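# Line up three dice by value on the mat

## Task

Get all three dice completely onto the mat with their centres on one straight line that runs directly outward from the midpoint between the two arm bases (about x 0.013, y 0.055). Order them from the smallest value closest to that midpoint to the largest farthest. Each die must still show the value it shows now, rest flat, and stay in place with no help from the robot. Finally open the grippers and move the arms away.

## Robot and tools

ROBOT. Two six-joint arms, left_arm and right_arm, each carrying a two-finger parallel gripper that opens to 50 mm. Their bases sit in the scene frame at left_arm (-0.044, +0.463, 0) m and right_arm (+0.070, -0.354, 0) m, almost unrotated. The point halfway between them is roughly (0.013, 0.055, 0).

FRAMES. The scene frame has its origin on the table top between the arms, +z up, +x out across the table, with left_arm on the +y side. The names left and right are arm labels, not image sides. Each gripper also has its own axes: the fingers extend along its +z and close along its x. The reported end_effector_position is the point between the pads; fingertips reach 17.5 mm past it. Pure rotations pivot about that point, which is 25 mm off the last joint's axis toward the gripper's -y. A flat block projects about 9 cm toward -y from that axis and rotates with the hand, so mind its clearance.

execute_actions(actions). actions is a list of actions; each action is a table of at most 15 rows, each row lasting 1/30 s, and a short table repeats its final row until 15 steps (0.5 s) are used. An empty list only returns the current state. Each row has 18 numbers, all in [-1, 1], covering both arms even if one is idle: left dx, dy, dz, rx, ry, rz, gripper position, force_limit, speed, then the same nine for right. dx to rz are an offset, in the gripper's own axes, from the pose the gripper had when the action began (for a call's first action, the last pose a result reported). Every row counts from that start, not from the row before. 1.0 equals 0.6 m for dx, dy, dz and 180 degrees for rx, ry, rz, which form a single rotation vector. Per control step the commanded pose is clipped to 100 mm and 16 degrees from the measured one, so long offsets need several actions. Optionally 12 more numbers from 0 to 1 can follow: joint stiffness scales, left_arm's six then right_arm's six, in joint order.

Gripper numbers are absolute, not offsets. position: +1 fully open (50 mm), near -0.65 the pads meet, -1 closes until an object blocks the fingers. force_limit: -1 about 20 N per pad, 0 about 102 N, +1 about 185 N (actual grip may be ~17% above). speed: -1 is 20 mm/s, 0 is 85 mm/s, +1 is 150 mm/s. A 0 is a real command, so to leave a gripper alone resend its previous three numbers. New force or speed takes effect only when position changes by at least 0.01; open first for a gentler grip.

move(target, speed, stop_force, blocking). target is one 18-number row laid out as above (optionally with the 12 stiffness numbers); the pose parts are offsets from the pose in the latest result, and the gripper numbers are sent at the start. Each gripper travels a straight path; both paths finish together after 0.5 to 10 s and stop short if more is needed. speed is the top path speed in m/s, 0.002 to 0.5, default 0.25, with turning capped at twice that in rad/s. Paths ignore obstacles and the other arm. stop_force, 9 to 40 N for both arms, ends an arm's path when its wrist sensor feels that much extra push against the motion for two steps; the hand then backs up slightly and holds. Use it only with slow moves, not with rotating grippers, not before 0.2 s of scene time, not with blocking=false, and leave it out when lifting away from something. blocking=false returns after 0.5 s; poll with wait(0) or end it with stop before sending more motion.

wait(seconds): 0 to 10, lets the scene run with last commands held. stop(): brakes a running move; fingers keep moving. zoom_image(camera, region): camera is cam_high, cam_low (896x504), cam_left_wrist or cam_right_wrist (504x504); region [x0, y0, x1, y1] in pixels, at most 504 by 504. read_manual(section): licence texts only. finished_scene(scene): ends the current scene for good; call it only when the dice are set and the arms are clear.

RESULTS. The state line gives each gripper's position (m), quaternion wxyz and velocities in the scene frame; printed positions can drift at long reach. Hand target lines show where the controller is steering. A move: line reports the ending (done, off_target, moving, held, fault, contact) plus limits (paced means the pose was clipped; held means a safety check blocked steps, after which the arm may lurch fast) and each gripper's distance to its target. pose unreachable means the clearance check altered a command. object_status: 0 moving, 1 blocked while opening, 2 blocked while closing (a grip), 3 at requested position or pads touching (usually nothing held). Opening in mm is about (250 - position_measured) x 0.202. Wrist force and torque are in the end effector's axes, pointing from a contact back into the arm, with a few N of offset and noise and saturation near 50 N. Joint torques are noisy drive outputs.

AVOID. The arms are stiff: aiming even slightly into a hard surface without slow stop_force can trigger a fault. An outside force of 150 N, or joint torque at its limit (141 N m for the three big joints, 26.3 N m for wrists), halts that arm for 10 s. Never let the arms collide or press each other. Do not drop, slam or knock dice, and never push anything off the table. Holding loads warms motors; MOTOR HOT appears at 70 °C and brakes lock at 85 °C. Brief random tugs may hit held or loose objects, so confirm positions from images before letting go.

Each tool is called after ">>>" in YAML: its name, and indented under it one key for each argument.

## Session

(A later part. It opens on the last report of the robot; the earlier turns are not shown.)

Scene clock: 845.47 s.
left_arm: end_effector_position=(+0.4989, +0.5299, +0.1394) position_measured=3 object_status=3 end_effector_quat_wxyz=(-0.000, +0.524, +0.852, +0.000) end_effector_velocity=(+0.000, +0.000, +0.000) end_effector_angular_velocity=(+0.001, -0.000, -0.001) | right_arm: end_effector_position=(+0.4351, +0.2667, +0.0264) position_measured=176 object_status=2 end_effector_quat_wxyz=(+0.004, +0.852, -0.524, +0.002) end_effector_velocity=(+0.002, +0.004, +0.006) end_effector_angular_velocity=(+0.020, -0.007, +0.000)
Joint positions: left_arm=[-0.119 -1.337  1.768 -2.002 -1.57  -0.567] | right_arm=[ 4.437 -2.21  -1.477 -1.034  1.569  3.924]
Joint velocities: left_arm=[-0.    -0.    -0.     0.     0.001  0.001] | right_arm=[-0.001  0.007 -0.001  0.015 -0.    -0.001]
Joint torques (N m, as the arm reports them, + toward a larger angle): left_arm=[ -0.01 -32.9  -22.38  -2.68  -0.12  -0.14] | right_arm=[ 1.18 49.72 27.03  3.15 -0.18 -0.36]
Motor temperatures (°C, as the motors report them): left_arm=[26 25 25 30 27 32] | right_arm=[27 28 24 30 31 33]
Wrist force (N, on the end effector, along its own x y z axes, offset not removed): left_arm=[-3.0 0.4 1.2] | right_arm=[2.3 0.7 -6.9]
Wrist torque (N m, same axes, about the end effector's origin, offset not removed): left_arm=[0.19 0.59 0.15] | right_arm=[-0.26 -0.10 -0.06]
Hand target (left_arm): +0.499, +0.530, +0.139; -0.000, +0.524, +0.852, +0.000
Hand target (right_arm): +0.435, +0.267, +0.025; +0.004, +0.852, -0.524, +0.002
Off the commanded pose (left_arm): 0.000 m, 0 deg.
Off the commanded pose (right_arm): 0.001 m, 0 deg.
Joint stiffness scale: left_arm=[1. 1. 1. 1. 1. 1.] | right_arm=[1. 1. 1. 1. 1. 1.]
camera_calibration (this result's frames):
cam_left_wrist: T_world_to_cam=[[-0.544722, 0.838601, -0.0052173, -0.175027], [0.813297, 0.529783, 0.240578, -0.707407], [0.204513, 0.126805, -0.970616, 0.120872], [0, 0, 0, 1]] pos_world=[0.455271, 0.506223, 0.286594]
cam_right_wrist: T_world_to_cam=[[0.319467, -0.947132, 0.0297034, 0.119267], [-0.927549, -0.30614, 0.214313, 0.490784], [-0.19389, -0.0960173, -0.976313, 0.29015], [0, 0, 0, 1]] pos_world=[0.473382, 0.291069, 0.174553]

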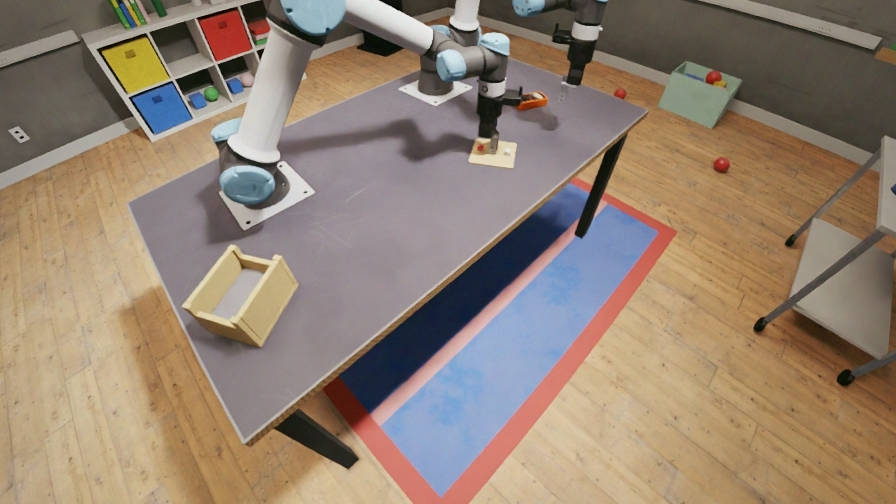

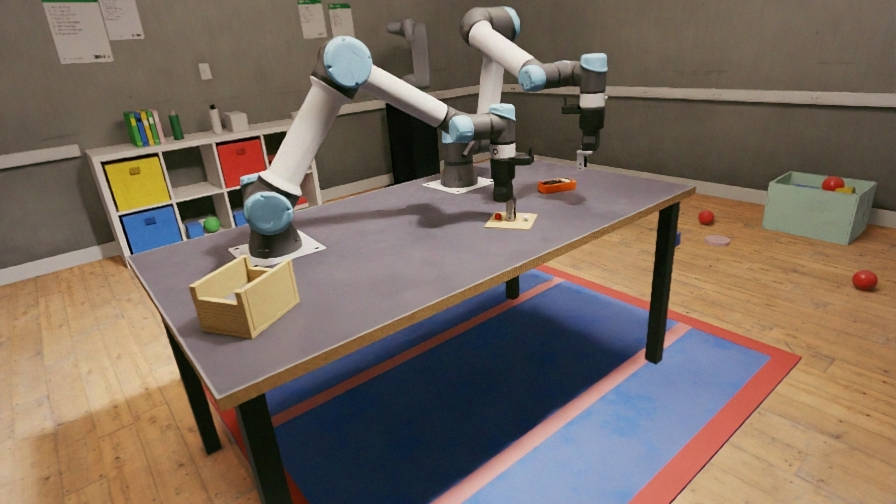

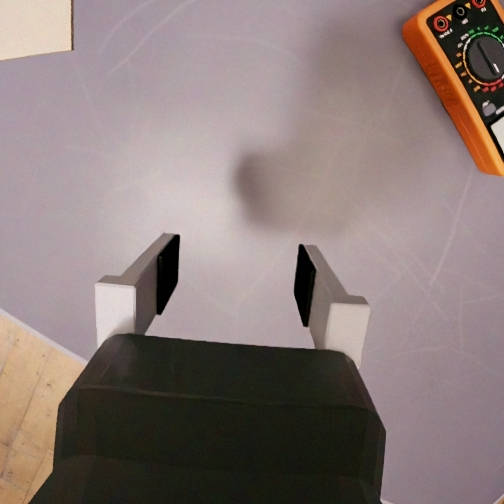

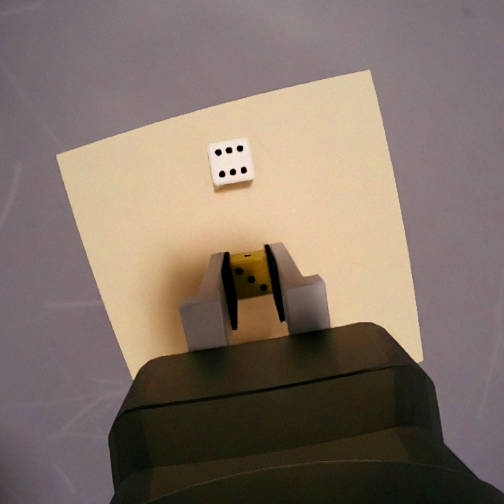

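>>> execute_actions:
  actions: []

Scene clock: 847.93 s.
left_arm: end_effector_position=(+0.4989, +0.5299, +0.1394) position_measured=3 object_status=3 end_effector_quat_wxyz=(-0.000, +0.524, +0.852, +0.000) end_effector_velocity=(-0.000, -0.001, +0.000) end_effector_angular_velocity=(-0.000, -0.001, -0.001) | right_arm: end_effector_position=(+0.4352, +0.2670, +0.0266) position_measured=176 object_status=2 end_effector_quat_wxyz=(+0.004, +0.852, -0.524, +0.002) end_effector_velocity=(-0.001, +0.000, -0.000) end_effector_angular_velocity=(-0.001, -0.000, +0.001)
Joint positions: left_arm=[-0.119 -1.337  1.768 -2.002 -1.57  -0.567] | right_arm=[ 4.437 -2.21  -1.477 -1.033  1.569  3.924]
Joint velocities: left_arm=[-0.001 -0.001  0.    -0.    -0.    -0.   ] | right_arm=[ 0.001 -0.    -0.     0.    -0.    -0.001]
Joint torques (N m, as the arm reports them, + toward a larger angle): left_arm=[ -0.49 -33.38 -22.52  -2.96  -0.1   -0.19] | right_arm=[ 0.17 51.13 25.53  3.4  -0.31 -0.45]
Motor temperatures (°C, as the motors report them): left_arm=[26 25 25 30 27 32] | right_arm=[27 28 24 30 31 33]
Wrist force (N, on the end effector, along its own x y z axes, offset not removed): left_arm=[-0.6 2.0 -0.5] | right_arm=[-2.8 1.7 -2.9]
Wrist torque (N m, same axes, about the end effector's origin, offset not removed): left_arm=[0.41 0.14 0.10] | right_arm=[0.28 0.55 0.11]
Hand target (left_arm): +0.499, +0.530, +0.139; -0.000, +0.524, +0.852, +0.000
Hand target (right_arm): +0.435, +0.267, +0.025; +0.004, +0.852, -0.524, +0.002
Off the commanded pose (left_arm): 0.000 m, 0 deg.
Off the commanded pose (right_arm): 0.001 m, 0 deg.
Joint stiffness scale: left_arm=[1. 1. 1. 1. 1. 1.] | right_arm=[1. 1. 1. 1. 1. 1.]
camera_calibration (this result's frames):
cam_left_wrist: T_world_to_cam=[[-0.544722, 0.838601, -0.0052174, -0.175027], [0.813297, 0.529783, 0.240578, -0.707407], [0.204513, 0.126805, -0.970616, 0.120872], [0, 0, 0, 1]] pos_world=[0.455271, 0.506223, 0.286594]
cam_right_wrist: T_world_to_cam=[[0.319455, -0.947164, 0.0287689, 0.11955], [-0.927628, -0.306378, 0.213632, 0.491047], [-0.19353, -0.0949327, -0.976491, 0.289916], [0, 0, 0, 1]] pos_world=[0.473426, 0.291202, 0.174757]

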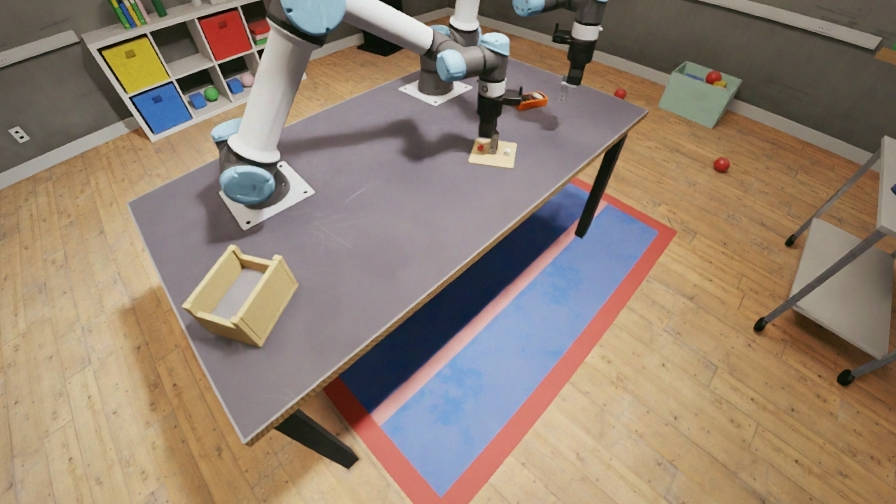

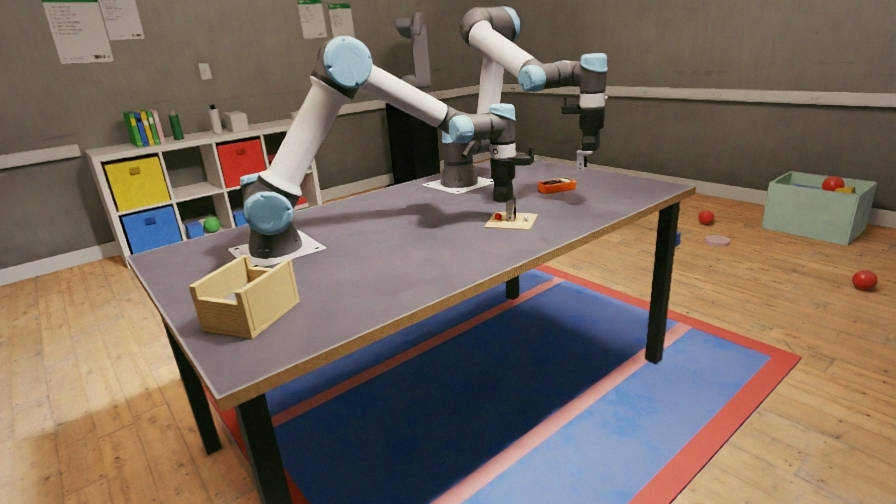

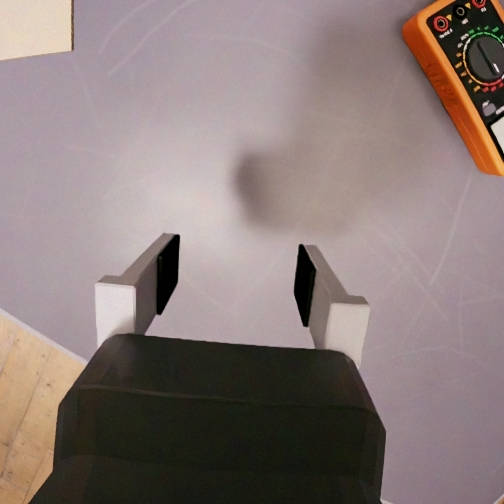

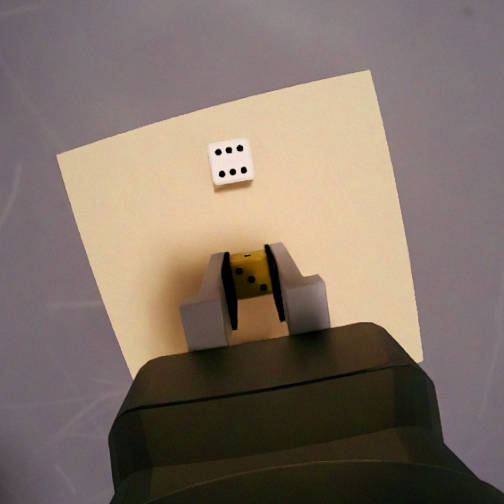

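>>> execute_actions:
  actions:
    - [[0,0,0,0,0,0,1,-0.75,0.5, 0,0,0,0,0,0,1,-0.75,0.5],[0,0,0,0,0,0,1,-0.75,0.5, 0,0,0,0,0,0,1,-0.75,0.5],[0,0,0,0,0,0,1,-0.75,0.5, 0,0,0,0,0,0,1,-0.75,0.5],[0,0,0,0,0,0,1,-0.75,0.5, 0,0.0007,-0.0014,0,0,0,1,-0.75,0.5],[0,0,0,0,0,0,1,-0.75,0.5, 0,0.0026,-0.0056,0,0,0,1,-0.75,0.5],[0,0,0,0,0,0,1,-0.75,0.5, 0,0.0057,-0.0122,0,0,0,1,-0.75,0.5],[0,0,0,0,0,0,1,-0.75,0.5, 0,0.0099,-0.021,0,0,0,1,-0.75,0.5],[0,0,0,0,0,0,1,-0.75,0.5, 0,0.0149,-0.0318,0,0,0,1,-0.75,0.5],[0,0,0,0,0,0,1,-0.75,0.5, 0,0.0208,-0.0443,0,0,0,1,-0.75,0.5],[0,0,0,0,0,0,1,-0.75,0.5, 0,0.0274,-0.0582,0,0,0,1,-0.75,0.5],[0,0,0,0,0,0,1,-0.75,0.5, 0,0.0346,-0.0735,0,0,0,1,-0.75,0.5],[0,0,0,0,0,0,1,-0.75,0.5, 0,0.0422,-0.0896,0,0,0,1,-0.75,0.5],[0,0,0,0,0,0,1,-0.75,0.5, 0,0.0501,-0.1066,0,0,0,1,-0.75,0.5],[0,0,0,0,0,0,1,-0.75,0.5, 0,0.0583,-0.124,0,0,0,1,-0.75,0.5],[0,0,0,0,0,0,1,-0.75,0.5, 0,0.0667,-0.1417,0,0,0,1,-0.75,0.5]]
    - [[0,0,0,0,0,0,1,-0.75,0.5, 0,0.051,-0.1083,0,0,0,1,-0.75,0.5],[0,0,0,0,0,0,1,-0.75,0.5, 0,0.0592,-0.1257,0,0,0,1,-0.75,0.5],[0,0,0,0,0,0,1,-0.75,0.5, 0,0.0671,-0.1427,0,0,0,1,-0.75,0.5],[0,0,0,0,0,0,1,-0.75,0.5, 0,0.0747,-0.1588,0,0,0,1,-0.75,0.5],[0,0,0,0,0,0,1,-0.75,0.5, 0,0.0819,-0.1741,0,0,0,1,-0.75,0.5],[0,0,0,0,0,0,1,-0.75,0.5, 0,0.0885,-0.188,0,0,0,1,-0.75,0.5],[0,0,0,0,0,0,1,-0.75,0.5, 0,0.0944,-0.2005,0,0,0,1,-0.75,0.5],[0,0,0,0,0,0,1,-0.75,0.5, 0,0.0994,-0.2113,0,0,0,1,-0.75,0.5],[0,0,0,0,0,0,1,-0.75,0.5, 0,0.1036,-0.2201,0,0,0,1,-0.75,0.5],[0,0,0,0,0,0,1,-0.75,0.5, 0,0.1067,-0.2267,0,0,0,1,-0.75,0.5],[0,0,0,0,0,0,1,-0.75,0.5, 0,0.1086,-0.2309,0,0,0,1,-0.75,0.5],[0,0,0,0,0,0,1,-0.75,0.5, 0,0.1093,-0.2323,0,0,0,1,-0.75,0.5]]

Scene clock: 875.13 s.
left_arm: end_effector_position=(+0.4989, +0.5299, +0.1394) position_measured=3 object_status=3 end_effector_quat_wxyz=(-0.000, +0.524, +0.852, +0.000) end_effector_velocity=(-0.001, -0.000, -0.001) end_effector_angular_velocity=(-0.000, +0.003, +0.000) | right_arm: end_effector_position=(+0.3684, +0.2352, +0.1975) position_measured=3 object_status=3 end_effector_quat_wxyz=(-0.003, +0.852, -0.523, -0.000) end_effector_velocity=(-0.046, -0.026, +0.099) end_effector_angular_velocity=(-0.024, +0.007, -0.007)
Joint positions: left_arm=[-0.119 -1.337  1.768 -2.002 -1.57  -0.567] | right_arm=[ 4.521 -1.916 -1.465 -1.325  1.569  4.007]
Joint velocities: left_arm=[-0.     0.001  0.001  0.    -0.    -0.   ] | right_arm=[ 0.062  0.143  0.071 -0.239  0.001  0.069]
Joint torques (N m, as the arm reports them, + toward a larger angle): left_arm=[ -0.03 -32.57 -23.17  -2.86   0.04  -0.14] | right_arm=[ 1.37 36.21 28.46  2.71 -0.07  0.  ]
Motor temperatures (°C, as the motors report them): left_arm=[26 25 25 30 27 32] | right_arm=[27 28 24 30 31 33]
Wrist force (N, on the end effector, along its own x y z axes, offset not removed): left_arm=[-2.1 0.1 1.1] | right_arm=[-2.5 1.5 -1.8]
Wrist torque (N m, same axes, about the end effector's origin, offset not removed): left_arm=[0.14 0.45 0.09] | right_arm=[0.15 0.39 0.24]
Hand target (left_arm): +0.499, +0.530, +0.139; -0.000, +0.524, +0.852, +0.000
Hand target (right_arm): +0.363, +0.231, +0.202; +0.005, +0.851, -0.524, +0.002
Off the commanded pose (left_arm): 0.000 m, 0 deg.
Off the commanded pose (right_arm): 0.008 m, 1 deg.
Joint stiffness scale: left_arm=[1. 1. 1. 1. 1. 1.] | right_arm=[1. 1. 1. 1. 1. 1.]
camera_calibration (this result's frames):
cam_left_wrist: T_world_to_cam=[[-0.544722, 0.838601, -0.00521758, -0.175027], [0.813297, 0.529783, 0.240578, -0.707407], [0.204513, 0.126805, -0.970616, 0.120872], [0, 0, 0, 1]] pos_world=[0.455271, 0.506223, 0.286594]
cam_right_wrist: T_world_to_cam=[[0.32048, -0.947105, 0.0168589, 0.107819], [-0.928017, -0.310354, 0.206069, 0.385398], [-0.189936, -0.0816863, -0.978392, 0.436862], [0, 0, 0, 1]] pos_world=[0.406078, 0.257412, 0.346186]

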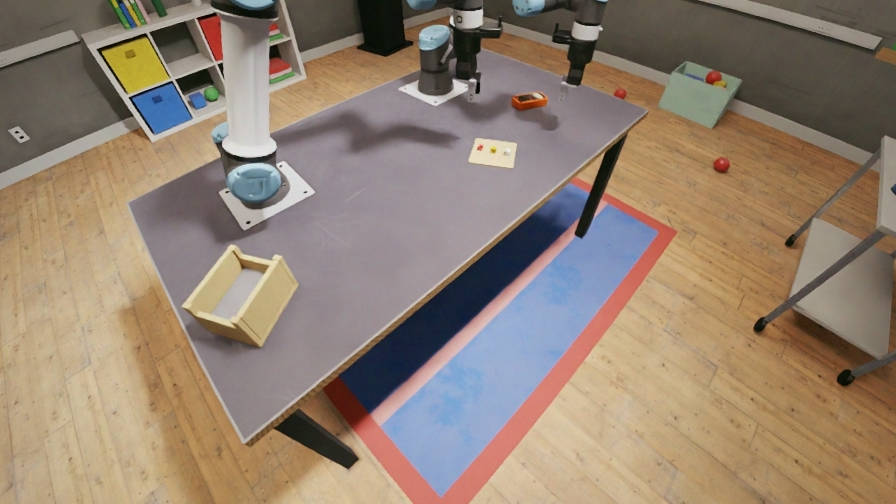

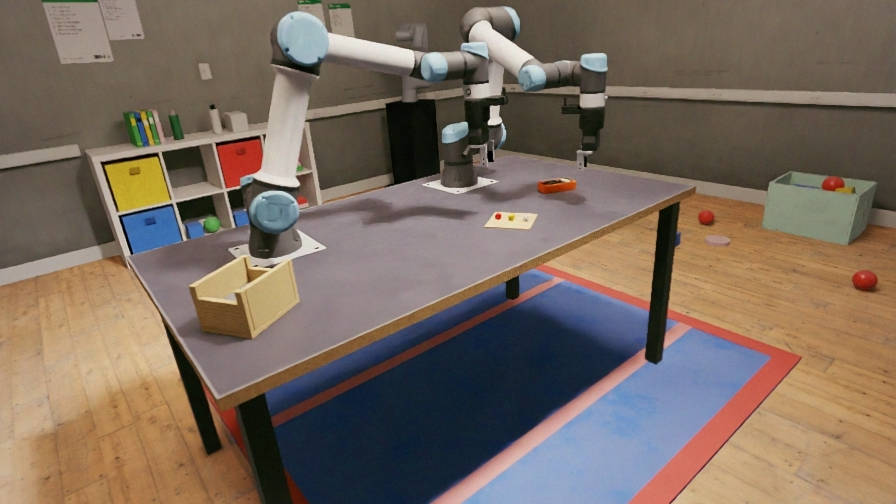

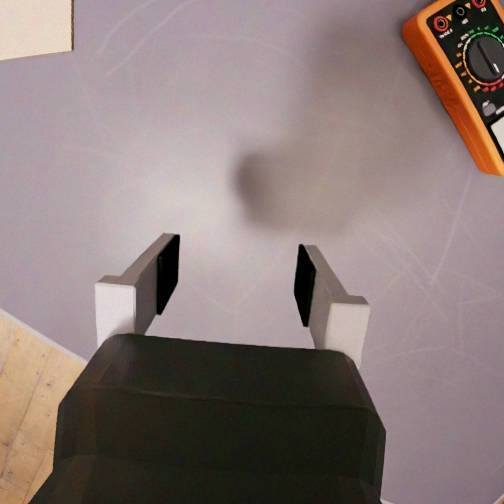

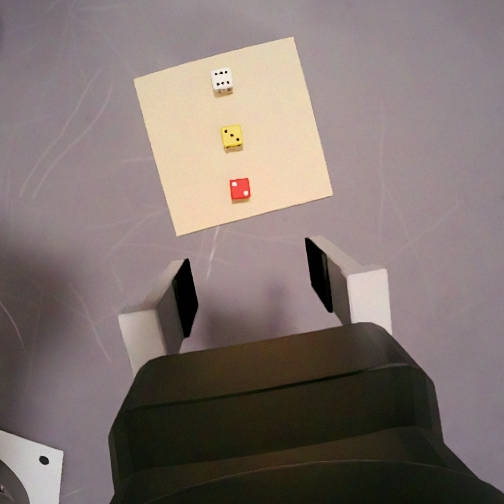

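>>> execute_actions:
  actions: []

>>> zoom_image:
  camera: "cam_right_wrist"
  region: [130, 30, 340, 240]

Scene clock: 876.83 s.
left_arm: end_effector_position=(+0.4989, +0.5299, +0.1394) position_measured=3 object_status=3 end_effector_quat_wxyz=(-0.000, +0.524, +0.852, +0.000) end_effector_velocity=(+0.000, +0.000, +0.000) end_effector_angular_velocity=(+0.002, -0.001, -0.002) | right_arm: end_effector_position=(+0.3646, +0.2298, +0.2009) position_measured=3 object_status=3 end_effector_quat_wxyz=(+0.005, +0.851, -0.525, +0.002) end_effector_velocity=(+0.000, -0.000, +0.000) end_effector_angular_velocity=(-0.000, -0.000, -0.000)
Joint positions: left_arm=[-0.119 -1.337  1.768 -2.002 -1.57  -0.567] | right_arm=[ 4.525 -1.909 -1.461 -1.354  1.569  4.015]
Joint velocities: left_arm=[-0.001 -0.    -0.001 -0.     0.002  0.001] | right_arm=[-0.  0. -0. -0. -0.  0.]
Joint torques (N m, as the arm reports them, + toward a larger angle): left_arm=[  0.12 -32.66 -21.74  -2.93   0.02  -0.05] | right_arm=[ 2.49 43.14 29.73  2.67  0.05  0.03]
Motor temperatures (°C, as the motors report them): left_arm=[26 25 25 30 27 32] | right_arm=[27 28 24 30 31 33]
Wrist force (N, on the end effector, along its own x y z axes, offset not removed): left_arm=[-2.1 1.3 1.3] | right_arm=[2.4 1.2 -1.0]
Wrist torque (N m, same axes, about the end effector's origin, offset not removed): left_arm=[0.40 0.43 0.09] | right_arm=[0.29 -0.31 -0.15]
Hand target (left_arm): +0.499, +0.530, +0.139; -0.000, +0.524, +0.852, +0.000
Hand target (right_arm): +0.363, +0.231, +0.202; +0.005, +0.851, -0.524, +0.002
Off the commanded pose (left_arm): 0.000 m, 0 deg.
Off the commanded pose (right_arm): 0.002 m, 0 deg.
Joint stiffness scale: left_arm=[1. 1. 1. 1. 1. 1.] | right_arm=[1. 1. 1. 1. 1. 1.]
camera_calibration (this result's frames):
cam_left_wrist: T_world_to_cam=[[-0.544722, 0.838601, -0.00521735, -0.175028], [0.813297, 0.529782, 0.240579, -0.707407], [0.204513, 0.126805, -0.970616, 0.120872], [0, 0, 0, 1]] pos_world=[0.455271, 0.506223, 0.286594]
cam_right_wrist: T_world_to_cam=[[0.316638, -0.948012, 0.0318356, 0.102447], [-0.928435, -0.302875, 0.215118, 0.376109], [-0.194292, -0.0976719, -0.976069, 0.443737], [0, 0, 0, 1]] pos_world=[0.402969, 0.254376, 0.348948]

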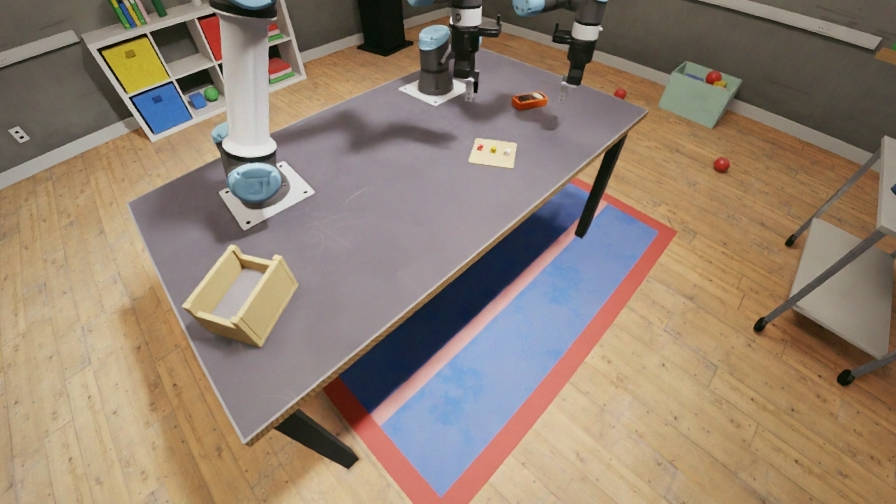

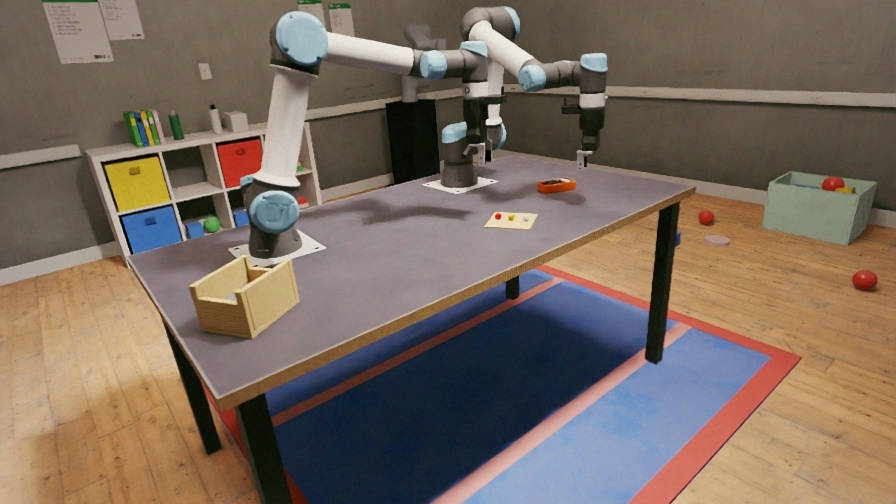

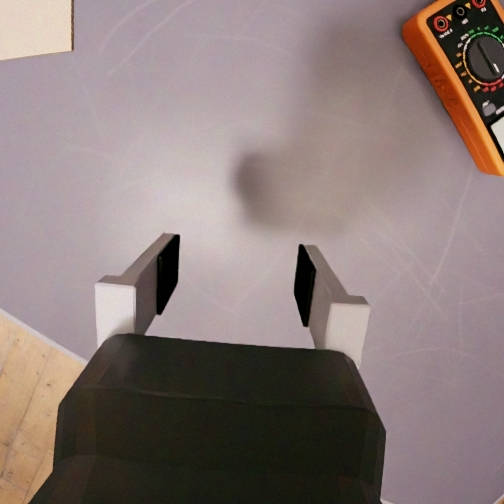

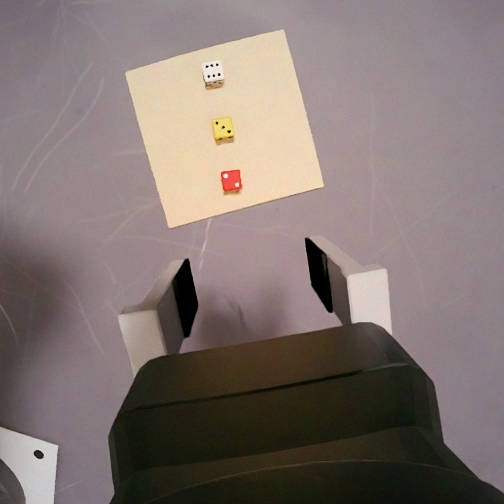

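Region (130, 30, 340, 240) of cam_right_wrist's 504x504 image, scaled by 2.400, with more detail than that image has.

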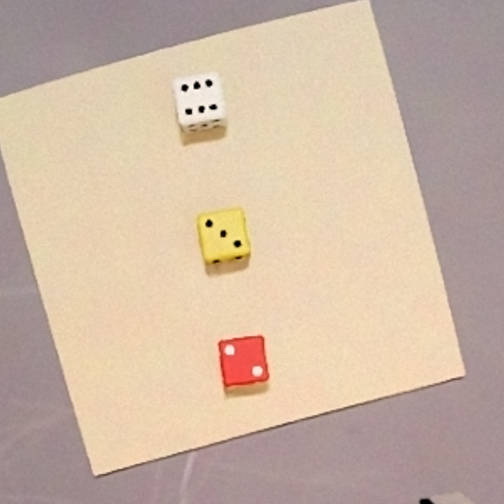

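>>> finished_scene:
  scene: 1

The scene is finished: the task was done.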